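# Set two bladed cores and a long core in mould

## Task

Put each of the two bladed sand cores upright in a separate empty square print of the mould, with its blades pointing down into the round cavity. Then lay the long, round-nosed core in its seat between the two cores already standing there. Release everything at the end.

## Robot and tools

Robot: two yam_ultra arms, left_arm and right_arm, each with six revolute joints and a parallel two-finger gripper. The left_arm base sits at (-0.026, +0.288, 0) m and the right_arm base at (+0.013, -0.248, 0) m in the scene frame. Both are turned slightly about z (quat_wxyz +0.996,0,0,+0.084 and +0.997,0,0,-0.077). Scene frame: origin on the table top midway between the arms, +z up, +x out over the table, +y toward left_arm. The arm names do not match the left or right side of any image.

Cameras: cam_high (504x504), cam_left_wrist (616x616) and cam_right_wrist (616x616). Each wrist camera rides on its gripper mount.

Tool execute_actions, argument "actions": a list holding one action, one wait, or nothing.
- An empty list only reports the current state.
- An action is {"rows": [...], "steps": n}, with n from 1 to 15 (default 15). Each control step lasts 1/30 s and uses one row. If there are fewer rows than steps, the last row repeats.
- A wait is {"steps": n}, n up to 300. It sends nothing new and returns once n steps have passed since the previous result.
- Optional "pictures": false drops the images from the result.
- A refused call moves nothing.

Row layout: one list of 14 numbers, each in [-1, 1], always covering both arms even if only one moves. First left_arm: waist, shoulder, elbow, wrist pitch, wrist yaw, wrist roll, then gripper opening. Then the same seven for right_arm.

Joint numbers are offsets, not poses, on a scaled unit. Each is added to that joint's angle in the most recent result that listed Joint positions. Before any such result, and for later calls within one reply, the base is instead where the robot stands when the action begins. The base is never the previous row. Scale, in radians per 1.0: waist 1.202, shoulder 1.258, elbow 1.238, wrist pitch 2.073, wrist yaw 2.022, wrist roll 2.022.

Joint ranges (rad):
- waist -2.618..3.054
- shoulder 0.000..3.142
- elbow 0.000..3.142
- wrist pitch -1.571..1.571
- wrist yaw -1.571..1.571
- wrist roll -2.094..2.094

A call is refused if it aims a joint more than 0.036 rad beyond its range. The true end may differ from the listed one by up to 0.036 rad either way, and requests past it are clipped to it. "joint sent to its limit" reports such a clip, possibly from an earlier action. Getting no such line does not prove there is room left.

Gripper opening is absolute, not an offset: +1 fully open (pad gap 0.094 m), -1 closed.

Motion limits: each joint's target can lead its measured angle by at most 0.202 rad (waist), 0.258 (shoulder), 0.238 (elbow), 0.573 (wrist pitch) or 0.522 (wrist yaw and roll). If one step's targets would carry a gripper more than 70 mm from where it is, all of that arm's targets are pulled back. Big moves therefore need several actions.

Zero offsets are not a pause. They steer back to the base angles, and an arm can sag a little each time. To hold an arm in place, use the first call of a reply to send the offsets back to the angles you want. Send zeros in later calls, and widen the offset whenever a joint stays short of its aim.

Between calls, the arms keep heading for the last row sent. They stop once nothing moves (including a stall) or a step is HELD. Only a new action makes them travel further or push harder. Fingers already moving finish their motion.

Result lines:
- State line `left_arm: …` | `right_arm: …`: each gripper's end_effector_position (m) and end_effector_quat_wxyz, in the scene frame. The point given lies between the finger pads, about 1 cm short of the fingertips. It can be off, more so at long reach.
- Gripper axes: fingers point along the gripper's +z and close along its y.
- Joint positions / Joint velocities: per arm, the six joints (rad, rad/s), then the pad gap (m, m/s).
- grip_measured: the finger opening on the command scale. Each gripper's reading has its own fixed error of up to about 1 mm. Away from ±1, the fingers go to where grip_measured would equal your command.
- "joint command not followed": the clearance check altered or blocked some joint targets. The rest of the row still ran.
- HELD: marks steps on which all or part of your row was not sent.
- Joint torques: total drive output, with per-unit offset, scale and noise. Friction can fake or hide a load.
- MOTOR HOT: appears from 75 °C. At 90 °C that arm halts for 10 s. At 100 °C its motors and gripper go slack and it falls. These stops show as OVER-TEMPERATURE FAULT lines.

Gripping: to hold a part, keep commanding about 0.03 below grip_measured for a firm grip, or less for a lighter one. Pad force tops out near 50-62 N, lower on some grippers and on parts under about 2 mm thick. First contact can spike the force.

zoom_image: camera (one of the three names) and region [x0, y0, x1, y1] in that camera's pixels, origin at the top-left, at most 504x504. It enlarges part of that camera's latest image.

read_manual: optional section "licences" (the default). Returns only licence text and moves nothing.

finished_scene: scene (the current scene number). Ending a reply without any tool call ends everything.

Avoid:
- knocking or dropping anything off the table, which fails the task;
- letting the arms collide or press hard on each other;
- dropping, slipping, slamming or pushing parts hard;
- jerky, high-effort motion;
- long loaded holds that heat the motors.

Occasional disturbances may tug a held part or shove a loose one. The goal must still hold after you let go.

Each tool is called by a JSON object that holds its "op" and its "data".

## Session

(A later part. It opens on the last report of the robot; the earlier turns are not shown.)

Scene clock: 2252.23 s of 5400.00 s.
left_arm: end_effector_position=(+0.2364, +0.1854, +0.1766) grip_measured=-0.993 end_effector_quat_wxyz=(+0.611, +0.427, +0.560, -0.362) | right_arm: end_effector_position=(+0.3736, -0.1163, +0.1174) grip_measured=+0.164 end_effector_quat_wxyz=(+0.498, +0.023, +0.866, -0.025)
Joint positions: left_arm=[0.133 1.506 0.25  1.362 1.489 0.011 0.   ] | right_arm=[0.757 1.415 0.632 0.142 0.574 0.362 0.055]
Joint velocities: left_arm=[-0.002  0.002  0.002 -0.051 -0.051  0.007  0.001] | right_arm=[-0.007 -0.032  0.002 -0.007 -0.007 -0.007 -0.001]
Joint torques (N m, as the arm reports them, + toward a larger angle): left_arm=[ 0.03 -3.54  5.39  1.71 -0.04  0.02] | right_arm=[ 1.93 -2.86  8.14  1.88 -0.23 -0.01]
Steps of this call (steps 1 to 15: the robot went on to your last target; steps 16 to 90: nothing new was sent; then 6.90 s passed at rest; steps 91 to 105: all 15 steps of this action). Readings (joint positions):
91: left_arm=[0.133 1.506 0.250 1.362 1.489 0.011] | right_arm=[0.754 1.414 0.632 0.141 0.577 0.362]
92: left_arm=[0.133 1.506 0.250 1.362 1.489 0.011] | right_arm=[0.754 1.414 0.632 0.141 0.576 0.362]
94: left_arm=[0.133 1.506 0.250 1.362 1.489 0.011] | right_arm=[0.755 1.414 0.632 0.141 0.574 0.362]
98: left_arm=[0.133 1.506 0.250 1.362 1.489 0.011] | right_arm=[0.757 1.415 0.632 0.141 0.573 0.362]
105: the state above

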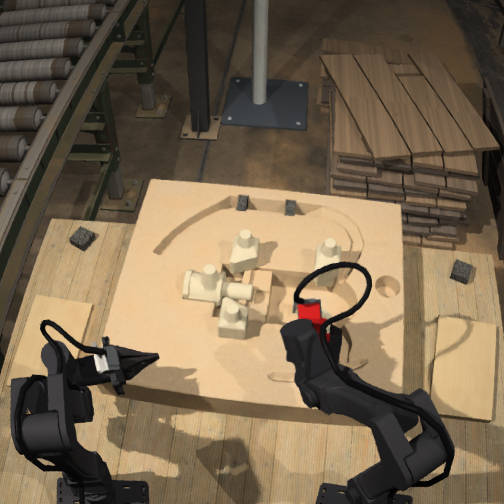

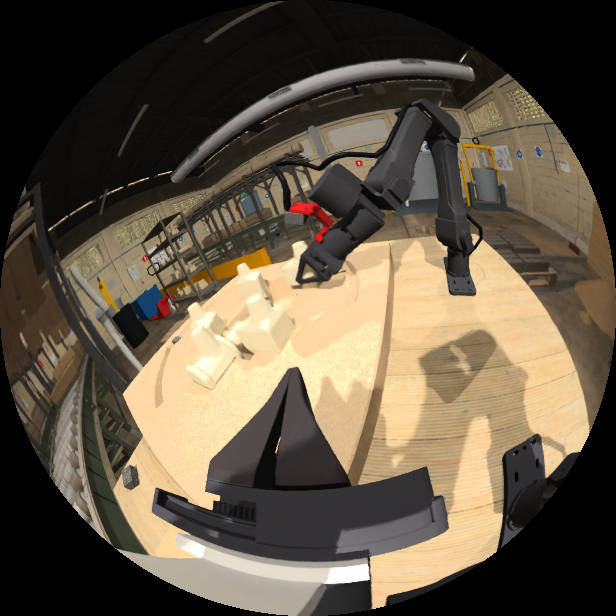

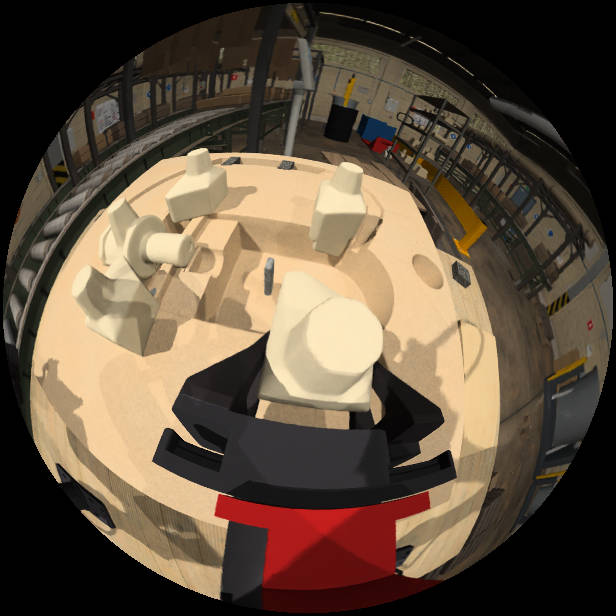

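{"op": "execute_actions", "data": {"actions": [{"rows":[[0,0,0.01,0,0,0,-1,0.005,0.02,0.02,0,0,0,0.1],[0,0,0.01,0,0,0,-1,0.005,0.02,0.02,-0.01,0,0,0.1],[0,0,0.01,0,0,0,-1,0.005,0.025,0.02,-0.02,0,0,0.1],[0,0,0.01,0,0,0,-1,0.005,0.03,0.02,-0.03,0,0,0.1],[0,0,0.01,0,0,0,-1,0.005,0.03,0.02,-0.04,0,0,0.1]]}]}}

{"op": "zoom_image", "data": {"camera": "cam_left_wrist", "region": [280,250,340,300]}}

Scene clock: 2258.53 s of 5400.00 s.
left_arm: end_effector_position=(+0.2364, +0.1854, +0.1766) grip_measured=-0.993 end_effector_quat_wxyz=(+0.611, +0.427, +0.560, -0.362) | right_arm: end_effector_position=(+0.3736, -0.1167, +0.1170) grip_measured=+0.164 end_effector_quat_wxyz=(+0.494, +0.022, +0.869, -0.029)
Joint positions: left_arm=[0.133 1.506 0.25  1.362 1.489 0.011 0.   ] | right_arm=[0.757 1.418 0.643 0.12  0.576 0.362 0.055]
Joint velocities: left_arm=[ 0.007 -0.007  0.012  0.007  0.007  0.022  0.   ] | right_arm=[-0.012 -0.002 -0.002 -0.022 -0.022 -0.037 -0.001]
Joint torques (N m, as the arm reports them, + toward a larger angle): left_arm=[ 0.08 -3.63  5.38  1.72 -0.03  0.  ] | right_arm=[ 0.54 -2.08  7.47  1.08  0.2  -0.01]
Steps of this call (steps 1 to 15: the robot went on to your last target; steps 16 to 90: nothing new was sent; then 2.80 s passed at rest; steps 91 to 105: all 15 steps of this action). Readings (joint positions):
91: left_arm=[0.133 1.506 0.250 1.362 1.489 0.011] | right_arm=[0.757 1.415 0.632 0.142 0.576 0.362]
92: left_arm=[0.133 1.506 0.250 1.362 1.489 0.011] | right_arm=[0.757 1.415 0.632 0.141 0.576 0.362]
94: left_arm=[0.133 1.506 0.250 1.362 1.489 0.011] | right_arm=[0.757 1.417 0.633 0.139 0.576 0.362]
98: left_arm=[0.133 1.506 0.250 1.362 1.489 0.011] | right_arm=[0.757 1.418 0.641 0.124 0.576 0.362]
105: the state above

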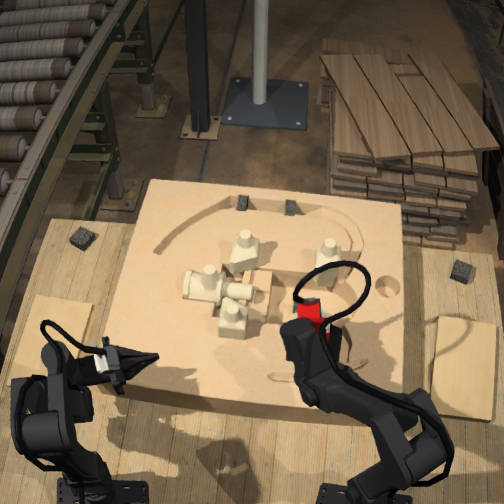

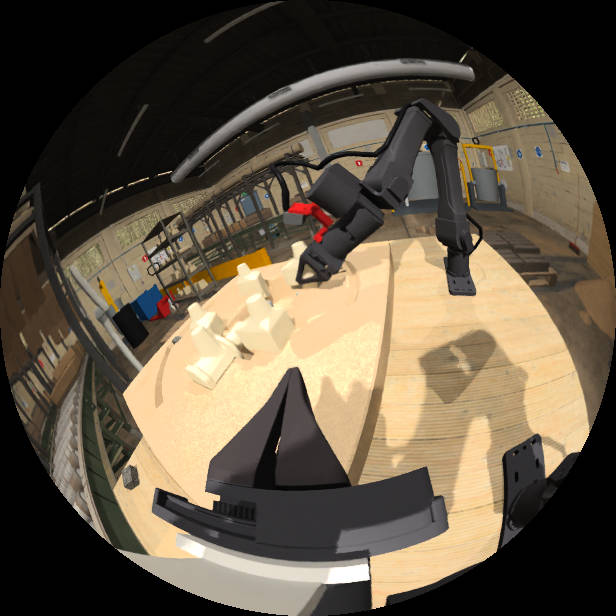

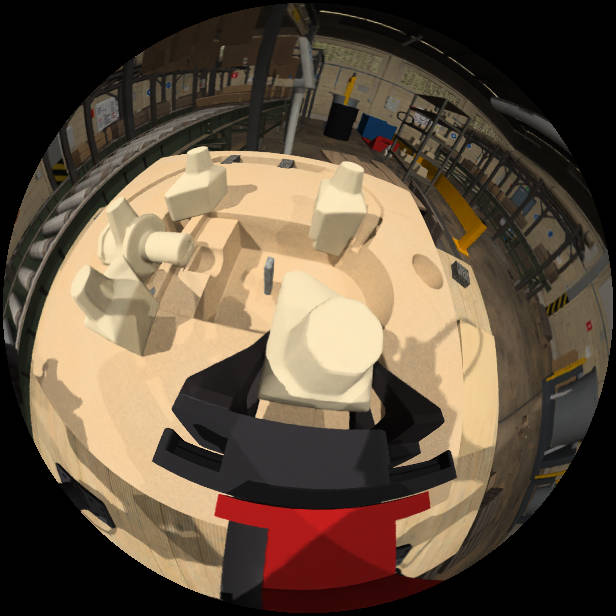

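Region (280, 250, 340, 300) of cam_left_wrist's 616x616 image, scaled by 8.400, with more detail than that image has.

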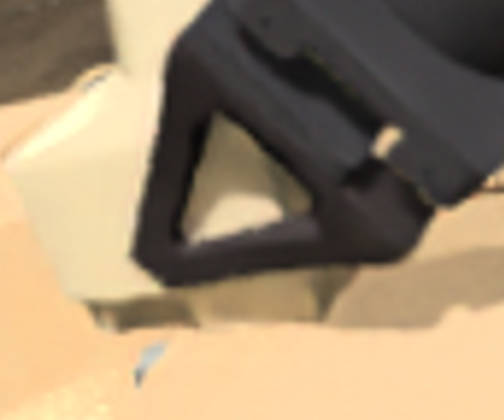

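{"op": "execute_actions", "data": {"actions": [{"rows":[[0,0,0.01,0,0,0,-1,0,0,0.01,0.01,0,0,0.1],[0,0,0.01,0,0,0,-1,0,0,0.005,0.02,0,0,0.1],[0,0,0.01,0,0,0,-1,0,0,0,0.03,0,0,0.1],[0,0,0.01,0,0,0,-1,0,0,-0.006,0.035,0,0,0.1],[0,0,0.01,0,0,0,-1,0,0,-0.012,0.04,0,0,0.1],[0,0,0.01,0,0,0,-1,0,0,-0.018,0.045,0,0,0.1],[0,0,0.01,0,0,0,-1,0,0,-0.024,0.05,0,0,0.1],[0,0,0.01,0,0,0,-1,0,0,-0.03,0.055,0,-0.005,0.1],[0,0,0.01,0,0,0,-1,0,0,-0.036,0.06,0,-0.005,0.1],[0,0,0.01,0,0,0,-1,0,0,-0.042,0.065,0,-0.01,0.1],[0,0,0.01,0,0,0,-1,0,0,-0.048,0.07,0,-0.01,0.1],[0,0,0.01,0,0,0,-1,0,0,-0.054,0.075,0,-0.01,0.1],[0,0,0.01,0,0,0,-1,0,0,-0.06,0.08,0,-0.01,0.1]]}], "pictures": false}}

{"op": "execute_actions", "data": {"actions": [{"steps":10}]}}

{"op": "zoom_image", "data": {"camera": "cam_left_wrist", "region": [280,250,340,300]}}

Scene clock: 2270.20 s of 5400.00 s.
left_arm: end_effector_position=(+0.2364, +0.1854, +0.1766) grip_measured=-0.993 end_effector_quat_wxyz=(+0.611, +0.427, +0.560, -0.362) | right_arm: end_effector_position=(+0.3750, -0.1164, +0.1180) grip_measured=+0.164 end_effector_quat_wxyz=(+0.518, +0.029, +0.855, -0.015)
Joint positions: left_arm=[0.133 1.506 0.25  1.362 1.489 0.011 0.   ] | right_arm=[0.757 1.418 0.588 0.245 0.58  0.353 0.055]
Joint velocities: left_arm=[ 0.002  0.002 -0.007  0.081 -0.022 -0.081 -0.   ] | right_arm=[ 0.002 -0.012 -0.09   0.154 -0.007 -0.051 -0.001]
Joint torques (N m, as the arm reports them, + toward a larger angle): left_arm=[ 0.01 -3.61  5.37  1.71 -0.04  0.01] | right_arm=[-0.03 -4.35  5.47  1.77  0.16 -0.11]
Steps of this call (steps 1 to 15: the robot went on to your last target; steps 16 to 90: nothing new was sent; then 8.17 s passed at rest; steps 91 to 105: all 15 steps of this action). Readings (joint positions):
91: left_arm=[0.133 1.506 0.250 1.362 1.489 0.011] | right_arm=[0.757 1.418 0.643 0.123 0.577 0.362]
92: left_arm=[0.133 1.506 0.250 1.362 1.489 0.011] | right_arm=[0.757 1.418 0.643 0.125 0.577 0.362]
94: left_arm=[0.133 1.506 0.250 1.362 1.489 0.011] | right_arm=[0.757 1.418 0.643 0.129 0.576 0.362]
98: left_arm=[0.133 1.506 0.250 1.362 1.489 0.011] | right_arm=[0.757 1.418 0.626 0.161 0.578 0.361]
105: the state above

Scene clock: 2270.53 s of 5400.00 s.
left_arm: end_effector_position=(+0.2364, +0.1854, +0.1766) grip_measured=-0.993 end_effector_quat_wxyz=(+0.611, +0.427, +0.560, -0.362) | right_arm: end_effector_position=(+0.3751, -0.1163, +0.1183) grip_measured=+0.164 end_effector_quat_wxyz=(+0.522, +0.030, +0.852, -0.013)
Joint positions: left_arm=[0.133 1.506 0.25  1.362 1.489 0.011 0.   ] | right_arm=[0.757 1.418 0.58  0.264 0.58  0.35  0.055]
Joint velocities: left_arm=[ 0.017 -0.017  0.007 -0.022 -0.037  0.022 -0.001] | right_arm=[ 0.002 -0.002  0.002 -0.037  0.007  0.007 -0.   ]
Joint torques (N m, as the arm reports them, + toward a larger angle): left_arm=[ 0.08 -3.6   5.39  1.71 -0.03  0.  ] | right_arm=[-0.03 -4.29  5.66  1.93  0.15 -0.1 ]
Steps of this call (steps 1 to 10: the robot went on to your last target). Readings (joint positions):
1: left_arm=[0.133 1.506 0.250 1.362 1.489 0.011] | right_arm=[0.757 1.418 0.586 0.251 0.580 0.353]
2: left_arm=[0.133 1.506 0.250 1.362 1.489 0.011] | right_arm=[0.757 1.418 0.584 0.255 0.580 0.352]
4: left_arm=[0.133 1.506 0.250 1.362 1.489 0.011] | right_arm=[0.757 1.418 0.582 0.260 0.580 0.351]
8: left_arm=[0.133 1.506 0.250 1.362 1.489 0.011] | right_arm=[0.757 1.418 0.581 0.263 0.580 0.350]
10: the state above

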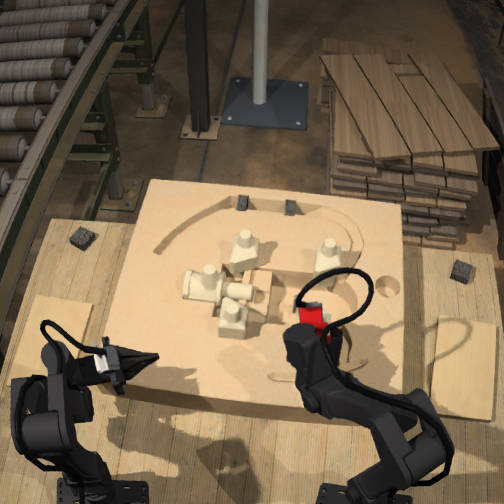

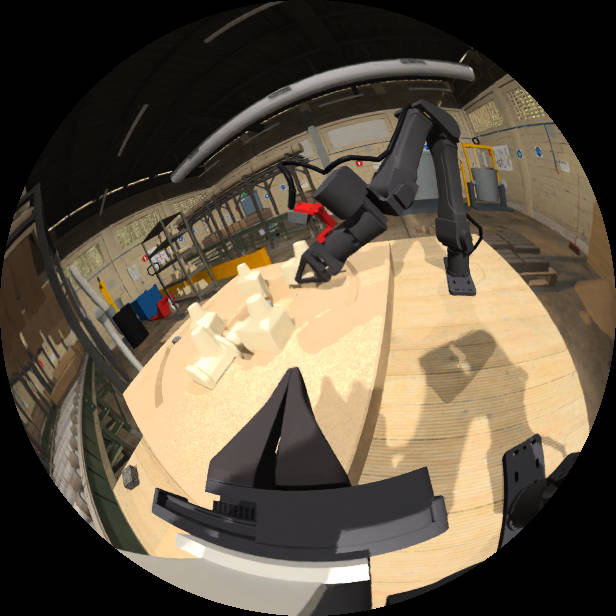

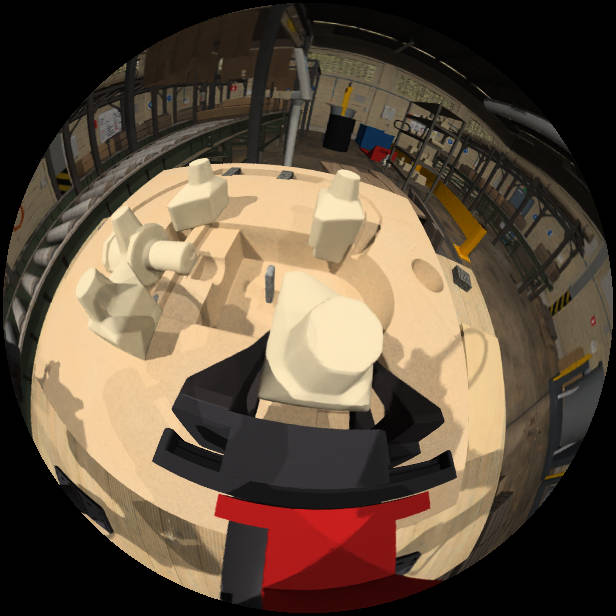

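Region (280, 250, 340, 300) of cam_left_wrist's 616x616 image, scaled by 8.400, with more detail than that image has.

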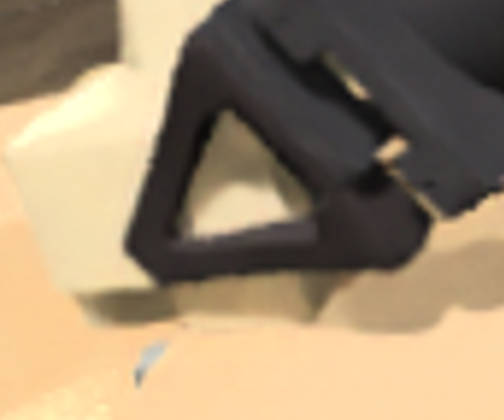

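{"op": "execute_actions", "data": {"actions": [{"rows":[[0,0,0.01,0,0,0,-1,0,-0.03,0,0.025,0.01,0,0.1],[0,0,0.01,0,0,0,-1,0,-0.035,-0.005,0.025,0.01,0,0.1],[0,0,0.01,0,0,0,-1,0,-0.04,-0.01,0.025,0.01,0,0.1],[0,0,0.01,0,0,0,-1,0,-0.045,-0.015,0.025,0.01,0,0.1],[0,0,0.01,0,0,0,-1,0,-0.045,-0.02,0.025,0.01,0,0.1],[0,0,0.01,0,0,0,-1,0,-0.045,-0.025,0.025,0.01,0,0.1]]}]}}

{"op": "zoom_image", "data": {"camera": "cam_left_wrist", "region": [280,250,340,300]}}

Scene clock: 2276.47 s of 5400.00 s.
left_arm: end_effector_position=(+0.2364, +0.1854, +0.1766) grip_measured=-0.993 end_effector_quat_wxyz=(+0.611, +0.427, +0.560, -0.362) | right_arm: end_effector_position=(+0.3714, -0.1189, +0.1192) grip_measured=+0.164 end_effector_quat_wxyz=(+0.527, +0.032, +0.849, -0.010)
Joint positions: left_arm=[0.133 1.506 0.25  1.362 1.489 0.011 0.   ] | right_arm=[0.757 1.397 0.555 0.282 0.58  0.35  0.055]
Joint velocities: left_arm=[-0.007  0.002 -0.012 -0.051 -0.022 -0.081 -0.   ] | right_arm=[-0.012  0.007 -0.002  0.022 -0.022 -0.007 -0.001]
Joint torques (N m, as the arm reports them, + toward a larger angle): left_arm=[ 0.06 -3.62  5.4   1.7  -0.05  0.  ] | right_arm=[ 0.   -6.49  6.02  2.06  0.45 -0.01]
Steps of this call (steps 1 to 30: the robot went on to your last target; steps 31 to 90: nothing new was sent; then 2.43 s passed at rest; steps 91 to 105: all 15 steps of this action). Readings (joint positions):
91: left_arm=[0.133 1.506 0.250 1.362 1.489 0.011] | right_arm=[0.757 1.417 0.580 0.266 0.580 0.350]
92: left_arm=[0.133 1.506 0.250 1.362 1.489 0.011] | right_arm=[0.757 1.416 0.580 0.266 0.580 0.350]
94: left_arm=[0.133 1.506 0.250 1.362 1.489 0.011] | right_arm=[0.757 1.412 0.574 0.269 0.580 0.350]
98: left_arm=[0.133 1.506 0.250 1.362 1.489 0.011] | right_arm=[0.757 1.398 0.557 0.278 0.580 0.350]
105: the state above

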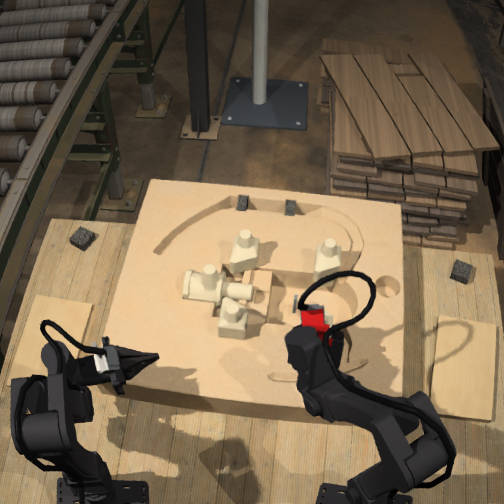

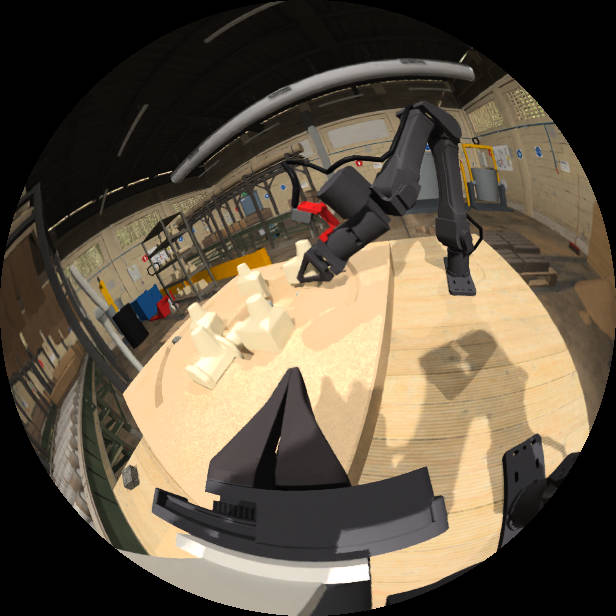

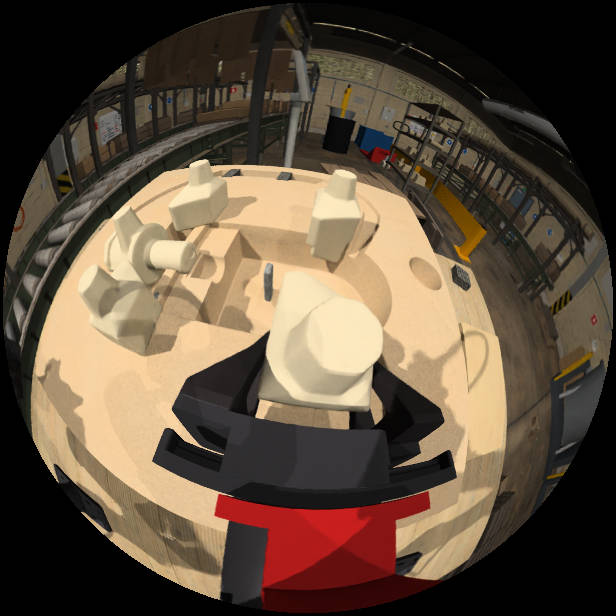

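Region (280, 250, 340, 300) of cam_left_wrist's 616x616 image, scaled by 8.400, with more detail than that image has.

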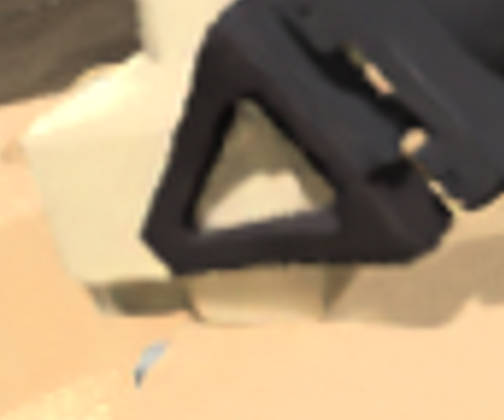

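{"op": "execute_actions", "data": {"actions": [{"rows":[[0,0,0.01,0,0,0,-1,0.008,-0.02,0.015,0.025,-0.005,-0.01,0.1],[0,0,0.01,0,0,0,-1,0.013,-0.02,0.015,0.025,-0.005,-0.015,0.1],[0,0,0.01,0,0,0,-1,0.018,-0.02,0.015,0.025,-0.005,-0.015,0.1],[0,0,0.01,0,0,0,-1,0.018,-0.02,0.015,0.025,-0.005,-0.015,0.1],[0,0,0.01,0,0,0,-1,0.018,-0.02,0.015,0.025,-0.005,-0.015,0.1],[0,0,0.01,0,0,0,-1,0.018,-0.02,0.015,0.025,-0.005,-0.015,0.1],[0,0,0.01,0,0,0,-1,0.018,-0.02,0.015,0.025,-0.005,-0.015,0.1],[0,0,0.01,0,0,0,-1,0.018,0,0.015,0.02,-0.005,-0.015,0.1],[0,0,0.01,0,0,0,-1,0.018,0.01,0.015,0.015,-0.005,-0.015,0.1],[0,0,0.01,0,0,0,-1,0.018,0.015,0.015,0.015,-0.005,-0.015,0.1]]}]}}

{"op": "zoom_image", "data": {"camera": "cam_left_wrist", "region": [280,250,340,300]}}

Scene clock: 2285.43 s of 5400.00 s.
left_arm: end_effector_position=(+0.2364, +0.1854, +0.1766) grip_measured=-0.993 end_effector_quat_wxyz=(+0.611, +0.427, +0.560, -0.362) | right_arm: end_effector_position=(+0.3711, -0.1165, +0.1192) grip_measured=+0.164 end_effector_quat_wxyz=(+0.527, +0.020, +0.849, -0.014)
Joint positions: left_arm=[0.133 1.506 0.25  1.362 1.489 0.011 0.   ] | right_arm=[0.763 1.399 0.555 0.286 0.58  0.326 0.055]
Joint velocities: left_arm=[-0.012 -0.017  0.007  0.007  0.007  0.007  0.   ] | right_arm=[-0.017  0.007 -0.012 -0.051 -0.022 -0.022  0.   ]
Joint torques (N m, as the arm reports them, + toward a larger angle): left_arm=[ 0.05 -3.54  5.39  1.71 -0.03  0.  ] | right_arm=[ 1.4  -2.98  7.7   2.    0.06 -0.07]
Steps of this call (steps 1 to 15: the robot went on to your last target; steps 16 to 90: nothing new was sent; then 5.47 s passed at rest; steps 91 to 105: all 15 steps of this action). Readings (joint positions):
91: left_arm=[0.133 1.506 0.250 1.362 1.489 0.011] | right_arm=[0.757 1.397 0.555 0.283 0.579 0.348]
92: left_arm=[0.133 1.506 0.250 1.362 1.489 0.011] | right_arm=[0.757 1.397 0.555 0.283 0.578 0.344]
94: left_arm=[0.133 1.506 0.250 1.362 1.489 0.011] | right_arm=[0.760 1.397 0.555 0.284 0.578 0.338]
98: left_arm=[0.133 1.506 0.250 1.362 1.489 0.011] | right_arm=[0.762 1.397 0.555 0.285 0.578 0.330]
105: the state above

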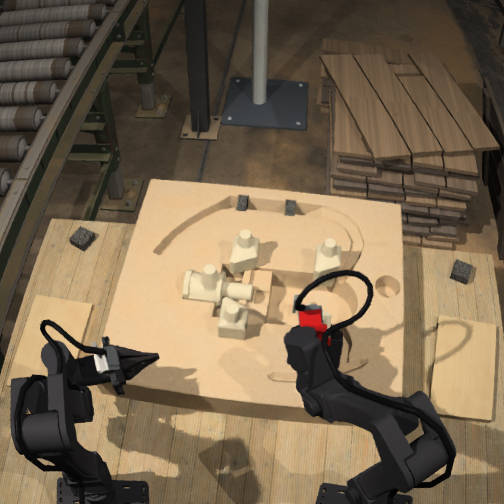

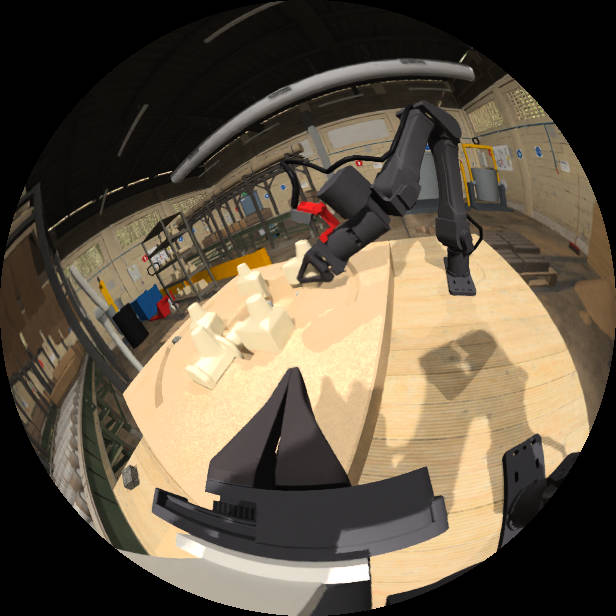

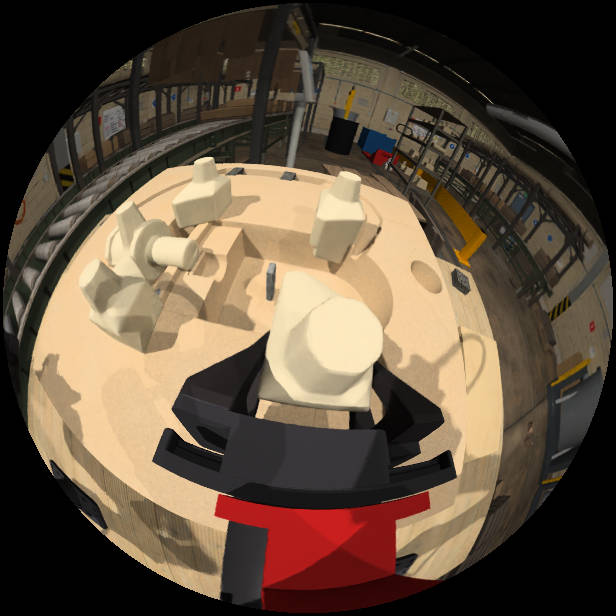

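Region (280, 250, 340, 300) of cam_left_wrist's 616x616 image, scaled by 8.400, with more detail than that image has.

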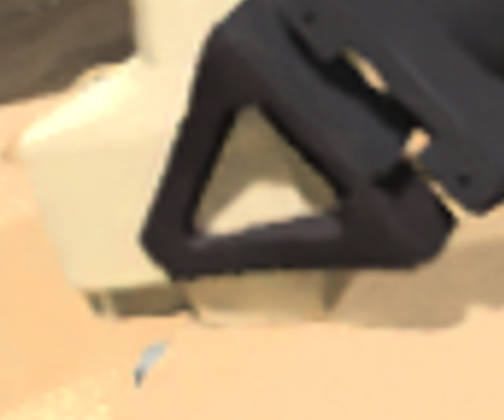

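{"op": "execute_actions", "data": {"actions": [{"rows":[[0,0,1,-0.5,-0.15,0.25,-1,0,-0.02,0.015,0.02,0.005,0,0.1]]}], "pictures": false}}

{"op": "execute_actions", "data": {"actions": [{"steps":25}], "pictures": false}}

Scene clock: 2292.97 s of 5400.00 s.
left_arm: end_effector_position=(+0.3923, +0.2458, +0.4300) grip_measured=-0.993 end_effector_quat_wxyz=(+0.732, +0.488, +0.470, -0.072) | right_arm: end_effector_position=(+0.3712, -0.1165, +0.1195) grip_measured=+0.164 end_effector_quat_wxyz=(+0.528, +0.020, +0.849, -0.014)
Joint positions: left_arm=[0.132 1.508 1.338 0.394 1.196 0.497 0.   ] | right_arm=[0.763 1.399 0.555 0.287 0.581 0.325 0.055]
Joint velocities: left_arm=[ 0.012 -0.002  2.093 -0.344 -0.081  0.125  0.   ] | right_arm=[ 0.012 -0.007 -0.002  0.051  0.007 -0.022  0.   ]
Joint torques (N m, as the arm reports them, + toward a larger angle): left_arm=[ 0.19 -6.27  8.48  1.65 -0.09  0.04] | right_arm=[-0.03 -5.82  7.64  2.13  0.31  0.  ]
From where the robot then was, a joint's target lay farther than a number of 1.0 reaches, so one or more steps of this call were cut to that.
Steps of this call (steps 1 to 15: the robot went on to your last target; steps 16 to 90: nothing new was sent; then 4.03 s passed at rest; steps 91 to 105: all 15 steps of this action). Readings (joint positions):
91: left_arm=[0.132 1.503 0.275 1.289 1.467 0.088] | right_arm=[0.763 1.399 0.555 0.287 0.581 0.325]
92: left_arm=[0.132 1.505 0.334 1.173 1.421 0.174] | right_arm=[0.763 1.399 0.555 0.287 0.581 0.325]
94: left_arm=[0.132 1.508 0.488 0.950 1.336 0.297] | right_arm=[0.763 1.399 0.555 0.287 0.581 0.325]
98: left_arm=[0.132 1.508 0.803 0.588 1.243 0.426] | right_arm=[0.763 1.399 0.555 0.287 0.581 0.325]
105: the state above

Scene clock: 2293.80 s of 5400.00 s.
left_arm: end_effector_position=(+0.3813, +0.2428, +0.4846) grip_measured=-0.993 end_effector_quat_wxyz=(+0.749, +0.507, +0.426, -0.028) | right_arm: end_effector_position=(+0.3712, -0.1165, +0.1195) grip_measured=+0.164 end_effector_quat_wxyz=(+0.528, +0.020, +0.849, -0.014)
Joint positions: left_arm=[0.132 1.5   1.489 0.351 1.19  0.519 0.   ] | right_arm=[0.763 1.399 0.555 0.287 0.581 0.325 0.055]
Joint velocities: left_arm=[ 0.007 -0.007 -0.007 -0.022  0.037  0.037 -0.001] | right_arm=[-0.007  0.002 -0.007  0.11   0.037  0.007  0.   ]
Joint torques (N m, as the arm reports them, + toward a larger angle): left_arm=[ 0.19 -5.33  6.88  1.48 -0.23 -0.02] | right_arm=[ 0.01 -5.85  7.66  2.13  0.3  -0.01]
Steps of this call (steps 1 to 25: the robot went on to your last target). Readings (joint positions):
1: left_arm=[0.132 1.508 1.401 0.391 1.192 0.501] | right_arm=[0.763 1.399 0.555 0.287 0.581 0.325]
2: left_arm=[0.132 1.503 1.447 0.391 1.190 0.504] | right_arm=[0.763 1.399 0.555 0.287 0.581 0.325]
4: left_arm=[0.132 1.487 1.486 0.392 1.190 0.509] | right_arm=[0.763 1.399 0.555 0.287 0.581 0.325]
8: left_arm=[0.132 1.488 1.489 0.378 1.190 0.515] | right_arm=[0.763 1.399 0.555 0.287 0.581 0.325]
25: the state above

{"op": "execute_actions", "data": {"actions": [{"rows":[[-0.05,0.06,0.1,-0.07,0,0.03,-1,0,-0.02,0.015,0.02,0.005,0,0.1],[-0.1,0.12,0.17,-0.14,-0.03,0.06,-1,0,-0.02,0.015,0.02,0.005,0,0.1],[-0.15,0.18,0.24,-0.21,-0.05,0.09,-1,0,-0.02,0.015,0.02,0.005,0,0.1],[-0.2,0.24,0.31,-0.28,-0.06,0.12,-1,0,-0.02,0.015,0.02,0.005,0,0.1],[-0.25,0.3,0.38,-0.35,-0.08,0.15,-1,0,-0.02,0.015,0.02,0.005,0,0.1],[-0.3,0.36,0.45,-0.42,-0.09,0.18,-1,0,-0.02,0.015,0.02,0.005,0,0.1],[-0.35,0.42,0.52,-0.49,-0.1,0.2,-1,0,-0.02,0.015,0.02,0.005,0,0.1],[-0.4,0.48,0.59,-0.56,-0.12,0.22,-1,0,-0.02,0.015,0.02,0.005,0,0.1],[-0.43,0.53,0.66,-0.63,-0.13,0.24,-1,0,-0.02,0.015,0.02,0.005,0,0.1],[-0.454,0.585,0.72,-0.7,-0.138,0.26,-1,0,-0.02,0.015,0.02,0.005,0,0.1]]}], "pictures": false}}

{"op": "execute_actions", "data": {"actions": [{"steps":25}]}}

{"op": "zoom_image", "data": {"camera": "cam_left_wrist", "region": [310,180,470,340]}}

Scene clock: 2303.70 s of 5400.00 s.
left_arm: end_effector_position=(+0.5003, +0.0552, +0.3597) grip_measured=-0.993 end_effector_quat_wxyz=(+0.614, +0.598, +0.482, -0.183) | right_arm: end_effector_position=(+0.3712, -0.1165, +0.1195) grip_measured=+0.164 end_effector_quat_wxyz=(+0.528, +0.020, +0.849, -0.014)
Joint positions: left_arm=[-0.324  2.118  2.162 -0.382  1.001  0.89   0.   ] | right_arm=[0.763 1.399 0.555 0.287 0.581 0.325 0.055]
Joint velocities: left_arm=[-0.784  1.516  1.785 -2.454 -0.579  0.799 -0.001] | right_arm=[-0.017 -0.002 -0.027  0.022  0.007 -0.037 -0.001]
Joint torques (N m, as the arm reports them, + toward a larger angle): left_arm=[ -1.94 -11.88   9.38   2.07   0.27   0.04] | right_arm=[-0.02 -5.82  7.65  2.14  0.32 -0.01]
Steps of this call (steps 1 to 15: the robot went on to your last target; steps 16 to 90: nothing new was sent; then 6.40 s passed at rest; steps 91 to 105: all 15 steps of this action). Readings (joint positions):
91: left_arm=[0.126 1.509 1.506 0.330 1.194 0.529] | right_arm=[0.763 1.399 0.555 0.287 0.581 0.325]
92: left_arm=[0.107 1.539 1.558 0.287 1.190 0.550] | right_arm=[0.763 1.399 0.555 0.287 0.581 0.325]
94: left_arm=[0.035 1.630 1.701 0.187 1.160 0.601] | right_arm=[0.763 1.399 0.555 0.287 0.581 0.325]
98: left_arm=[-0.112 1.800 1.882 -0.006 1.107 0.706] | right_arm=[0.763 1.399 0.555 0.287 0.581 0.325]
105: the state above

Scene clock: 2304.53 s of 5400.00 s.
left_arm: end_effector_position=(+0.4469, +0.0222, +0.2592) grip_measured=-0.993 end_effector_quat_wxyz=(+0.405, +0.621, +0.608, -0.284) | right_arm: end_effector_position=(+0.3712, -0.1165, +0.1195) grip_measured=+0.164 end_effector_quat_wxyz=(+0.528, +0.020, +0.849, -0.014)
Joint positions: left_arm=[-0.422  2.251  2.352 -1.074  0.905  1.042  0.   ] | right_arm=[0.763 1.399 0.555 0.287 0.581 0.325 0.055]
Joint velocities: left_arm=[ 0.007 -0.002 -0.002 -0.066  0.007  0.022 -0.   ] | right_arm=[-0.007  0.002 -0.007 -0.022 -0.051 -0.007 -0.001]
Joint torques (N m, as the arm reports them, + toward a larger angle): left_arm=[  0.83 -13.11   8.86   1.42   0.48   0.  ] | right_arm=[ 0.02 -5.78  7.58  2.12  0.34  0.  ]
Steps of this call (steps 1 to 25: the robot went on to your last target). Readings (joint positions):
1: left_arm=[-0.352 2.171 2.230 -0.482 0.981 0.920] | right_arm=[0.763 1.399 0.555 0.287 0.581 0.325]
2: left_arm=[-0.377 2.213 2.283 -0.582 0.962 0.945] | right_arm=[0.763 1.399 0.555 0.287 0.581 0.325]
4: left_arm=[-0.416 2.253 2.319 -0.760 0.938 0.981] | right_arm=[0.763 1.399 0.555 0.287 0.581 0.325]
8: left_arm=[-0.435 2.263 2.330 -0.967 0.918 1.018] | right_arm=[0.763 1.399 0.555 0.287 0.581 0.325]
25: the state above

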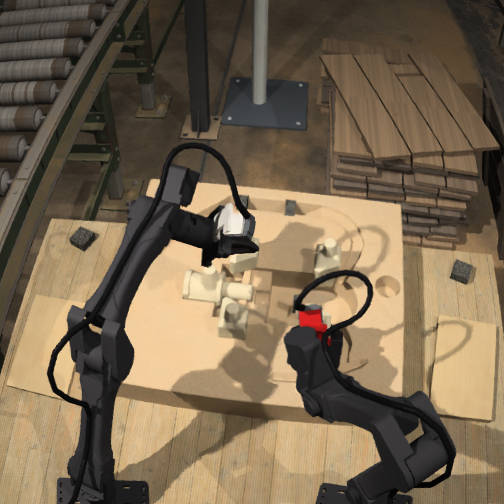

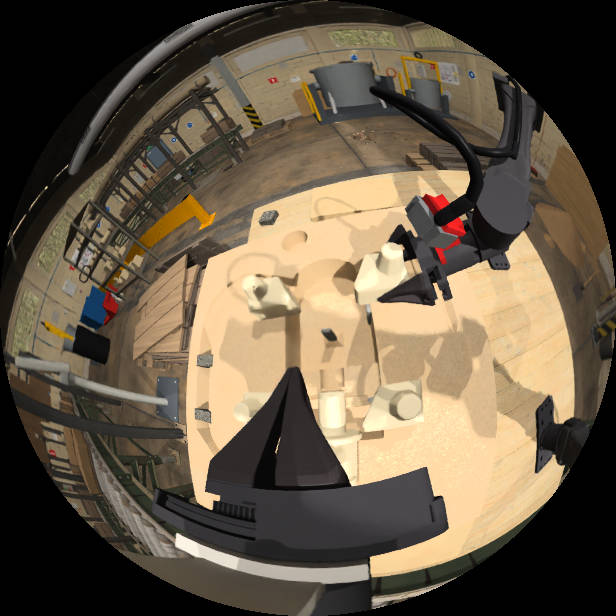

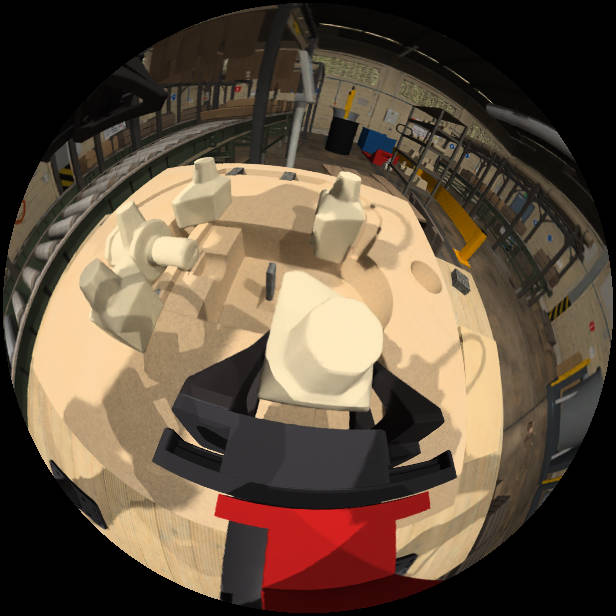

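Region (310, 180, 470, 340) of cam_left_wrist's 616x616 image, scaled by 3.150, with more detail than that image has.

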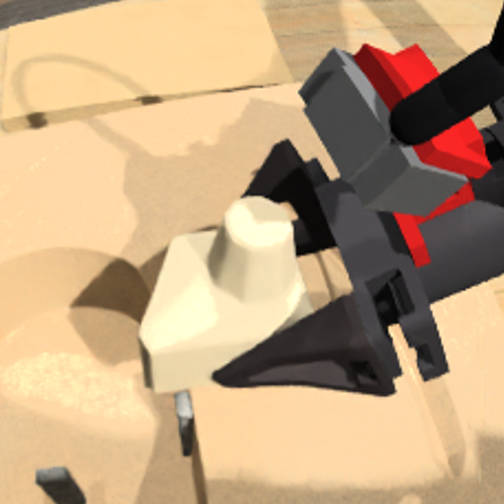

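{"op": "zoom_image", "data": {"camera": "cam_left_wrist", "region": [235,240,435,440]}}

{"op": "zoom_image", "data": {"camera": "cam_right_wrist", "region": [200,160,420,380]}}

Region (235, 240, 435, 440) of cam_left_wrist's 616x616 image, scaled by 2.520, with more detail than that image has.

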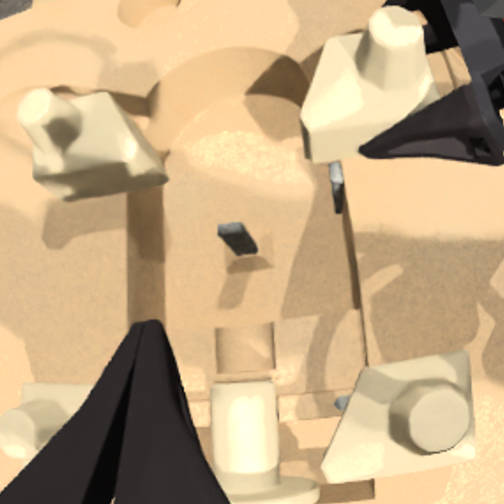

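Region (200, 160, 420, 380) of cam_right_wrist's 616x616 image, scaled by 2.291, with more detail than that image has.

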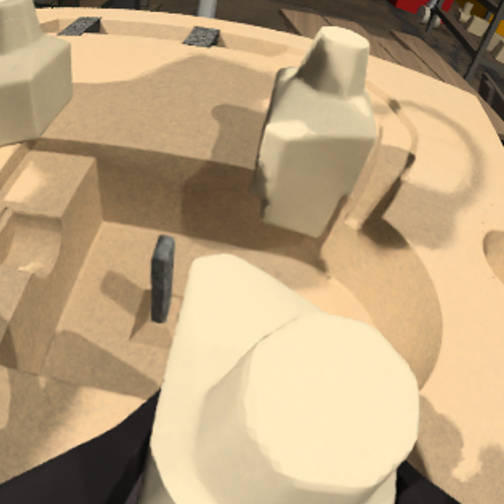

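{"op": "execute_actions", "data": {"actions": [{"rows":[[0,-0.01,0.02,0.01,0,0,-1,0,-0.04,0.015,0.02,0.005,0,0.1],[0,-0.01,0.02,0.01,0,0,-1,0,-0.06,0.015,0.02,0.005,0,0.1],[0,-0.01,0.02,0.01,0,0,-1,0,-0.08,0.015,0.02,0.005,0,0.1],[0,-0.01,0.02,0.01,0,0,-1,0,-0.1,0.015,0.02,0.005,0,0.1],[0,-0.01,0.02,0.01,0,0,-1,0,-0.12,0.015,0.02,0.005,0,0.1],[0,-0.01,0.02,0.01,0,0,-1,0,-0.14,0.015,0.02,0.005,0,0.1],[0,-0.01,0.02,0.01,0,0,-1,0,-0.16,0.015,0.02,0.005,0,0.1],[0,-0.01,0.02,0.01,0,0,-1,0,-0.18,0.015,0.02,0.005,0,0.1]]}]}}

{"op": "zoom_image", "data": {"camera": "cam_left_wrist", "region": [330,210,450,330]}}

Scene clock: 2320.60 s of 5400.00 s.
left_arm: end_effector_position=(+0.4502, +0.0220, +0.2605) grip_measured=-0.993 end_effector_quat_wxyz=(+0.411, +0.623, +0.605, -0.278) | right_arm: end_effector_position=(+0.3645, -0.1205, +0.1868) grip_measured=+0.164 end_effector_quat_wxyz=(+0.590, +0.048, +0.805, +0.035)
Joint positions: left_arm=[-0.422  2.251  2.352 -1.056  0.9    1.043  0.   ] | right_arm=[0.763 1.197 0.555 0.275 0.575 0.325 0.055]
Joint velocities: left_arm=[ 0.007  0.017 -0.007 -0.022 -0.051 -0.022  0.   ] | right_arm=[-0.012 -0.017  0.002 -0.168 -0.022 -0.051 -0.001]
Joint torques (N m, as the arm reports them, + toward a larger angle): left_arm=[  0.11 -12.92   8.73   1.7    0.44   0.  ] | right_arm=[ 0.02 -4.6   8.28  2.58  0.34  0.  ]
Steps of this call (steps 1 to 30: the robot went on to your last target; steps 31 to 90: nothing new was sent; then 12.57 s passed at rest; steps 91 to 105: all 15 steps of this action). Readings (joint positions):
91: left_arm=[-0.422 2.251 2.352 -1.074 0.904 1.043] | right_arm=[0.763 1.398 0.555 0.287 0.581 0.325]
92: left_arm=[-0.422 2.251 2.352 -1.071 0.904 1.043] | right_arm=[0.763 1.393 0.555 0.284 0.579 0.325]
94: left_arm=[-0.422 2.251 2.352 -1.065 0.902 1.043] | right_arm=[0.763 1.375 0.555 0.276 0.575 0.325]
98: left_arm=[-0.422 2.251 2.352 -1.059 0.901 1.043] | right_arm=[0.763 1.271 0.555 0.254 0.571 0.325]
105: the state above

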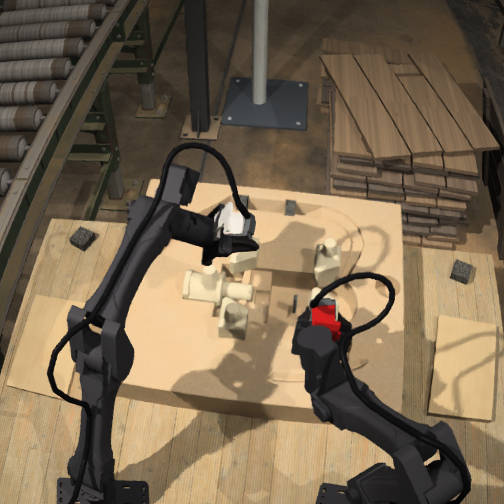

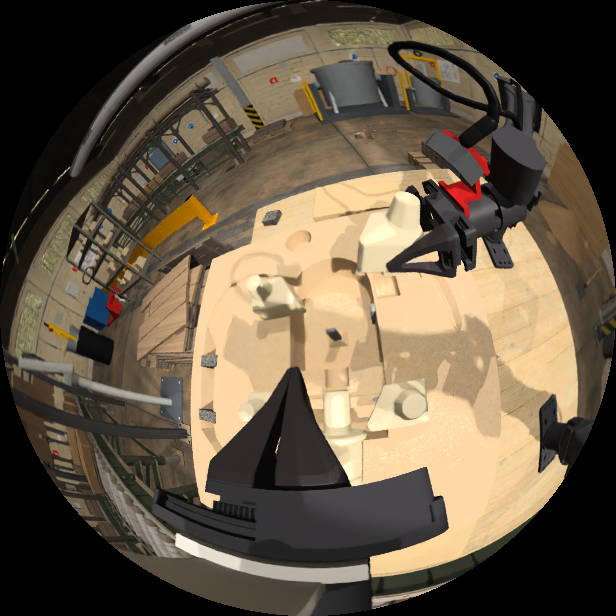

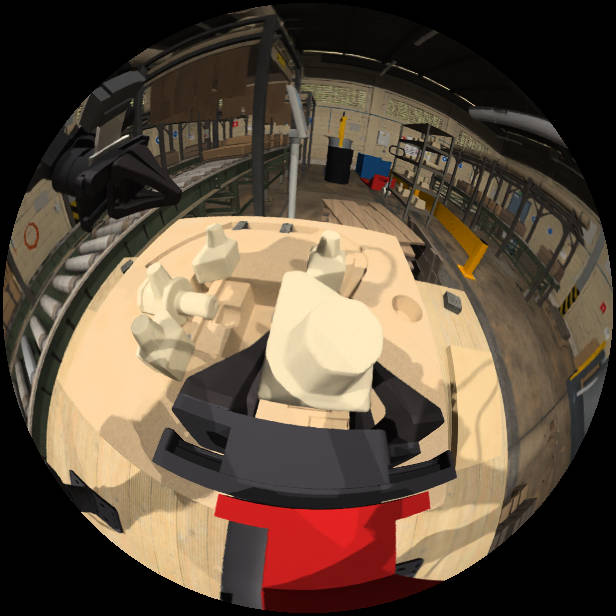

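Region (330, 210, 450, 330) of cam_left_wrist's 616x616 image, scaled by 4.200, with more detail than that image has.

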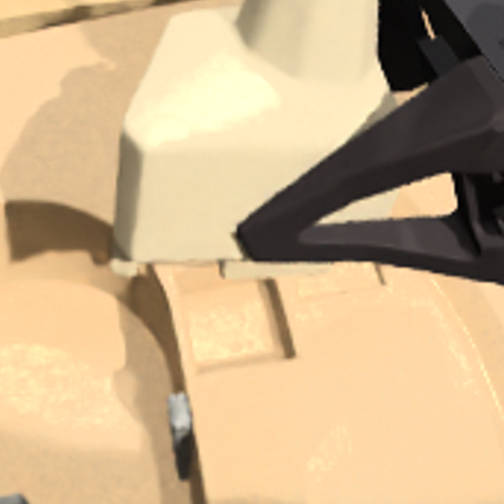

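{"op": "execute_actions", "data": {"actions": [{"rows":[[0,-0.01,0.02,0,0,0,-1,-0.01,0,0.03,0.01,0.005,0,0.1],[0,-0.01,0.02,0,0,0,-1,-0.02,0.01,0.04,0,0.005,0,0.1],[0,-0.01,0.02,0,0,0,-1,-0.029,0.02,0.05,-0.007,0.005,0.008,0.1],[0,-0.01,0.02,0,0,0,-1,-0.029,0.03,0.057,-0.007,0.005,0.008,0.1],[0,-0.01,0.02,0,0,0,-1,-0.029,0.04,0.057,-0.007,0.005,0.008,0.1],[0,-0.01,0.02,0,0,0,-1,-0.029,0.05,0.057,-0.007,0.005,0.008,0.1],[0,-0.01,0.02,0,0,0,-1,-0.029,0.06,0.057,-0.007,0.005,0.008,0.1],[0,-0.01,0.02,0,0,0,-1,-0.029,0.07,0.057,-0.007,0.005,0.008,0.1],[0,-0.01,0.02,0,0,0,-1,-0.029,0.08,0.057,-0.007,0.005,0.008,0.1],[0,-0.01,0.02,0,0,0,-1,-0.029,0.09,0.057,-0.007,0.005,0.008,0.1],[0,-0.01,0.02,0,0,0,-1,-0.029,0.1,0.057,-0.007,0.005,0.008,0.1],[0,-0.01,0.02,0,0,0,-1,-0.029,0.11,0.057,-0.007,0.005,0.008,0.1],[0,-0.01,0.02,0,0,0,-1,-0.029,0.118,0.057,-0.007,0.005,0.008,0.1],[0,-0.01,0.02,0,0,0,-1,-0.029,0.125,0.057,-0.007,0.005,0.008,0.1]]}], "pictures": false}}

{"op": "execute_actions", "data": {"actions": [{"steps":15}]}}

{"op": "zoom_image", "data": {"camera": "cam_left_wrist", "region": [330,210,450,330]}}

Scene clock: 2341.67 s of 5400.00 s.
left_arm: end_effector_position=(+0.4508, +0.0224, +0.2600) grip_measured=-0.993 end_effector_quat_wxyz=(+0.411, +0.623, +0.606, -0.275) | right_arm: end_effector_position=(+0.3714, -0.1268, +0.1295) grip_measured=+0.164 end_effector_quat_wxyz=(+0.522, +0.029, +0.852, -0.019)
Joint positions: left_arm=[-0.422  2.251  2.352 -1.055  0.895  1.043  0.   ] | right_arm=[0.735 1.353 0.581 0.201 0.57  0.332 0.055]
Joint velocities: left_arm=[ 0.012 -0.007  0.007 -0.051  0.007  0.022 -0.   ] | right_arm=[ 0.017  0.252  0.002 -0.183 -0.081  0.007  0.001]
Joint torques (N m, as the arm reports them, + toward a larger angle): left_arm=[  0.03 -12.92   8.68   1.69   0.47   0.  ] | right_arm=[-0.76 -4.93  9.48  2.44  0.42  0.13]
Steps of this call (steps 1 to 30: the robot went on to your last target; steps 31 to 90: nothing new was sent; then 17.57 s passed at rest; steps 91 to 105: all 15 steps of this action). Readings (joint positions):
91: left_arm=[-0.422 2.251 2.352 -1.055 0.899 1.043] | right_arm=[0.763 1.197 0.555 0.261 0.575 0.325]
92: left_arm=[-0.422 2.251 2.352 -1.055 0.898 1.043] | right_arm=[0.761 1.197 0.555 0.256 0.574 0.325]
94: left_arm=[-0.422 2.251 2.352 -1.055 0.897 1.043] | right_arm=[0.749 1.210 0.563 0.237 0.573 0.328]
98: left_arm=[-0.422 2.251 2.352 -1.055 0.896 1.043] | right_arm=[0.735 1.264 0.580 0.220 0.573 0.331]
105: the state above

Scene clock: 2342.17 s of 5400.00 s.
left_arm: end_effector_position=(+0.4508, +0.0224, +0.2600) grip_measured=-0.993 end_effector_quat_wxyz=(+0.411, +0.623, +0.606, -0.275) | right_arm: end_effector_position=(+0.3716, -0.1264, +0.1264) grip_measured=+0.164 end_effector_quat_wxyz=(+0.519, +0.028, +0.854, -0.020)
Joint positions: left_arm=[-0.422  2.251  2.352 -1.055  0.895  1.043  0.   ] | right_arm=[0.735 1.362 0.581 0.203 0.569 0.332 0.055]
Joint velocities: left_arm=[ 0.002 -0.007  0.012  0.066 -0.007 -0.051 -0.001] | right_arm=[-0.002 -0.007 -0.017  0.022 -0.066 -0.037 -0.   ]
Joint torques (N m, as the arm reports them, + toward a larger angle): left_arm=[  0.1  -12.92   8.69   1.68   0.45   0.  ] | right_arm=[-0.78 -4.57  9.53  2.27  0.41  0.12]
Steps of this call (steps 1 to 15: the robot went on to your last target). Readings (joint positions):
1: left_arm=[-0.422 2.251 2.352 -1.055 0.895 1.043] | right_arm=[0.735 1.360 0.581 0.202 0.570 0.332]
2: left_arm=[-0.422 2.251 2.352 -1.055 0.895 1.043] | right_arm=[0.735 1.362 0.581 0.203 0.569 0.332]
4: left_arm=[-0.422 2.251 2.352 -1.055 0.895 1.043] | right_arm=[0.735 1.362 0.581 0.203 0.569 0.332]
8: left_arm=[-0.422 2.251 2.352 -1.055 0.895 1.043] | right_arm=[0.735 1.362 0.581 0.203 0.569 0.332]
15: the state above
All arms were judged still, so your last target was given up. Only a new action makes them travel on or press farther. Fingers that are still opening or closing keep moving.

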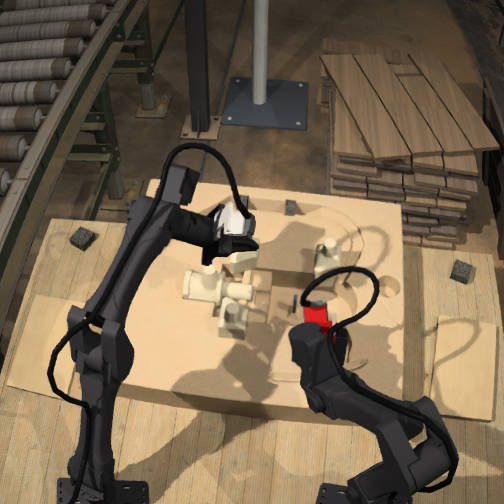

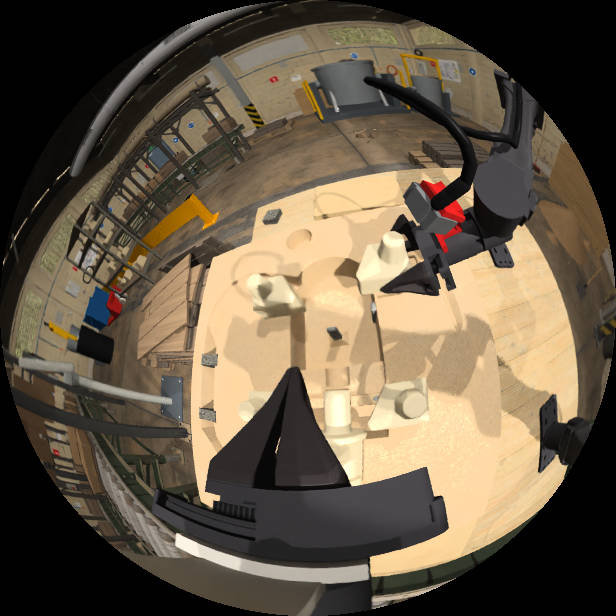

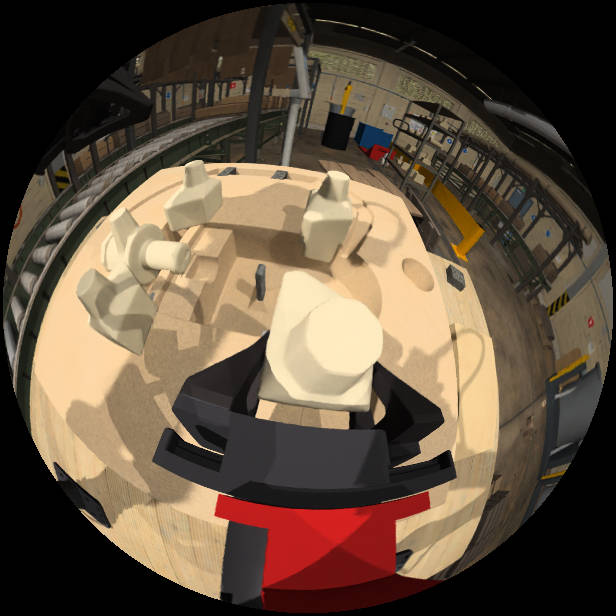

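Region (330, 210, 450, 330) of cam_left_wrist's 616x616 image, scaled by 4.200, with more detail than that image has.

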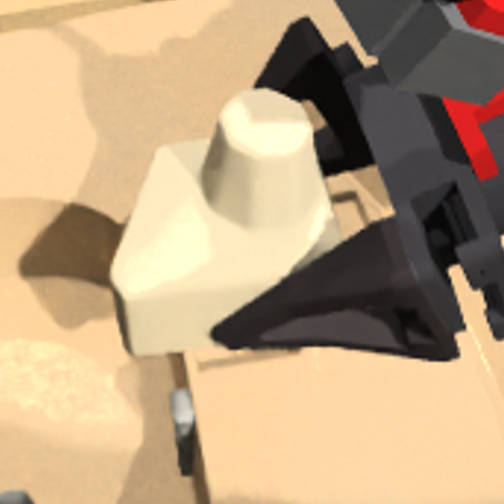

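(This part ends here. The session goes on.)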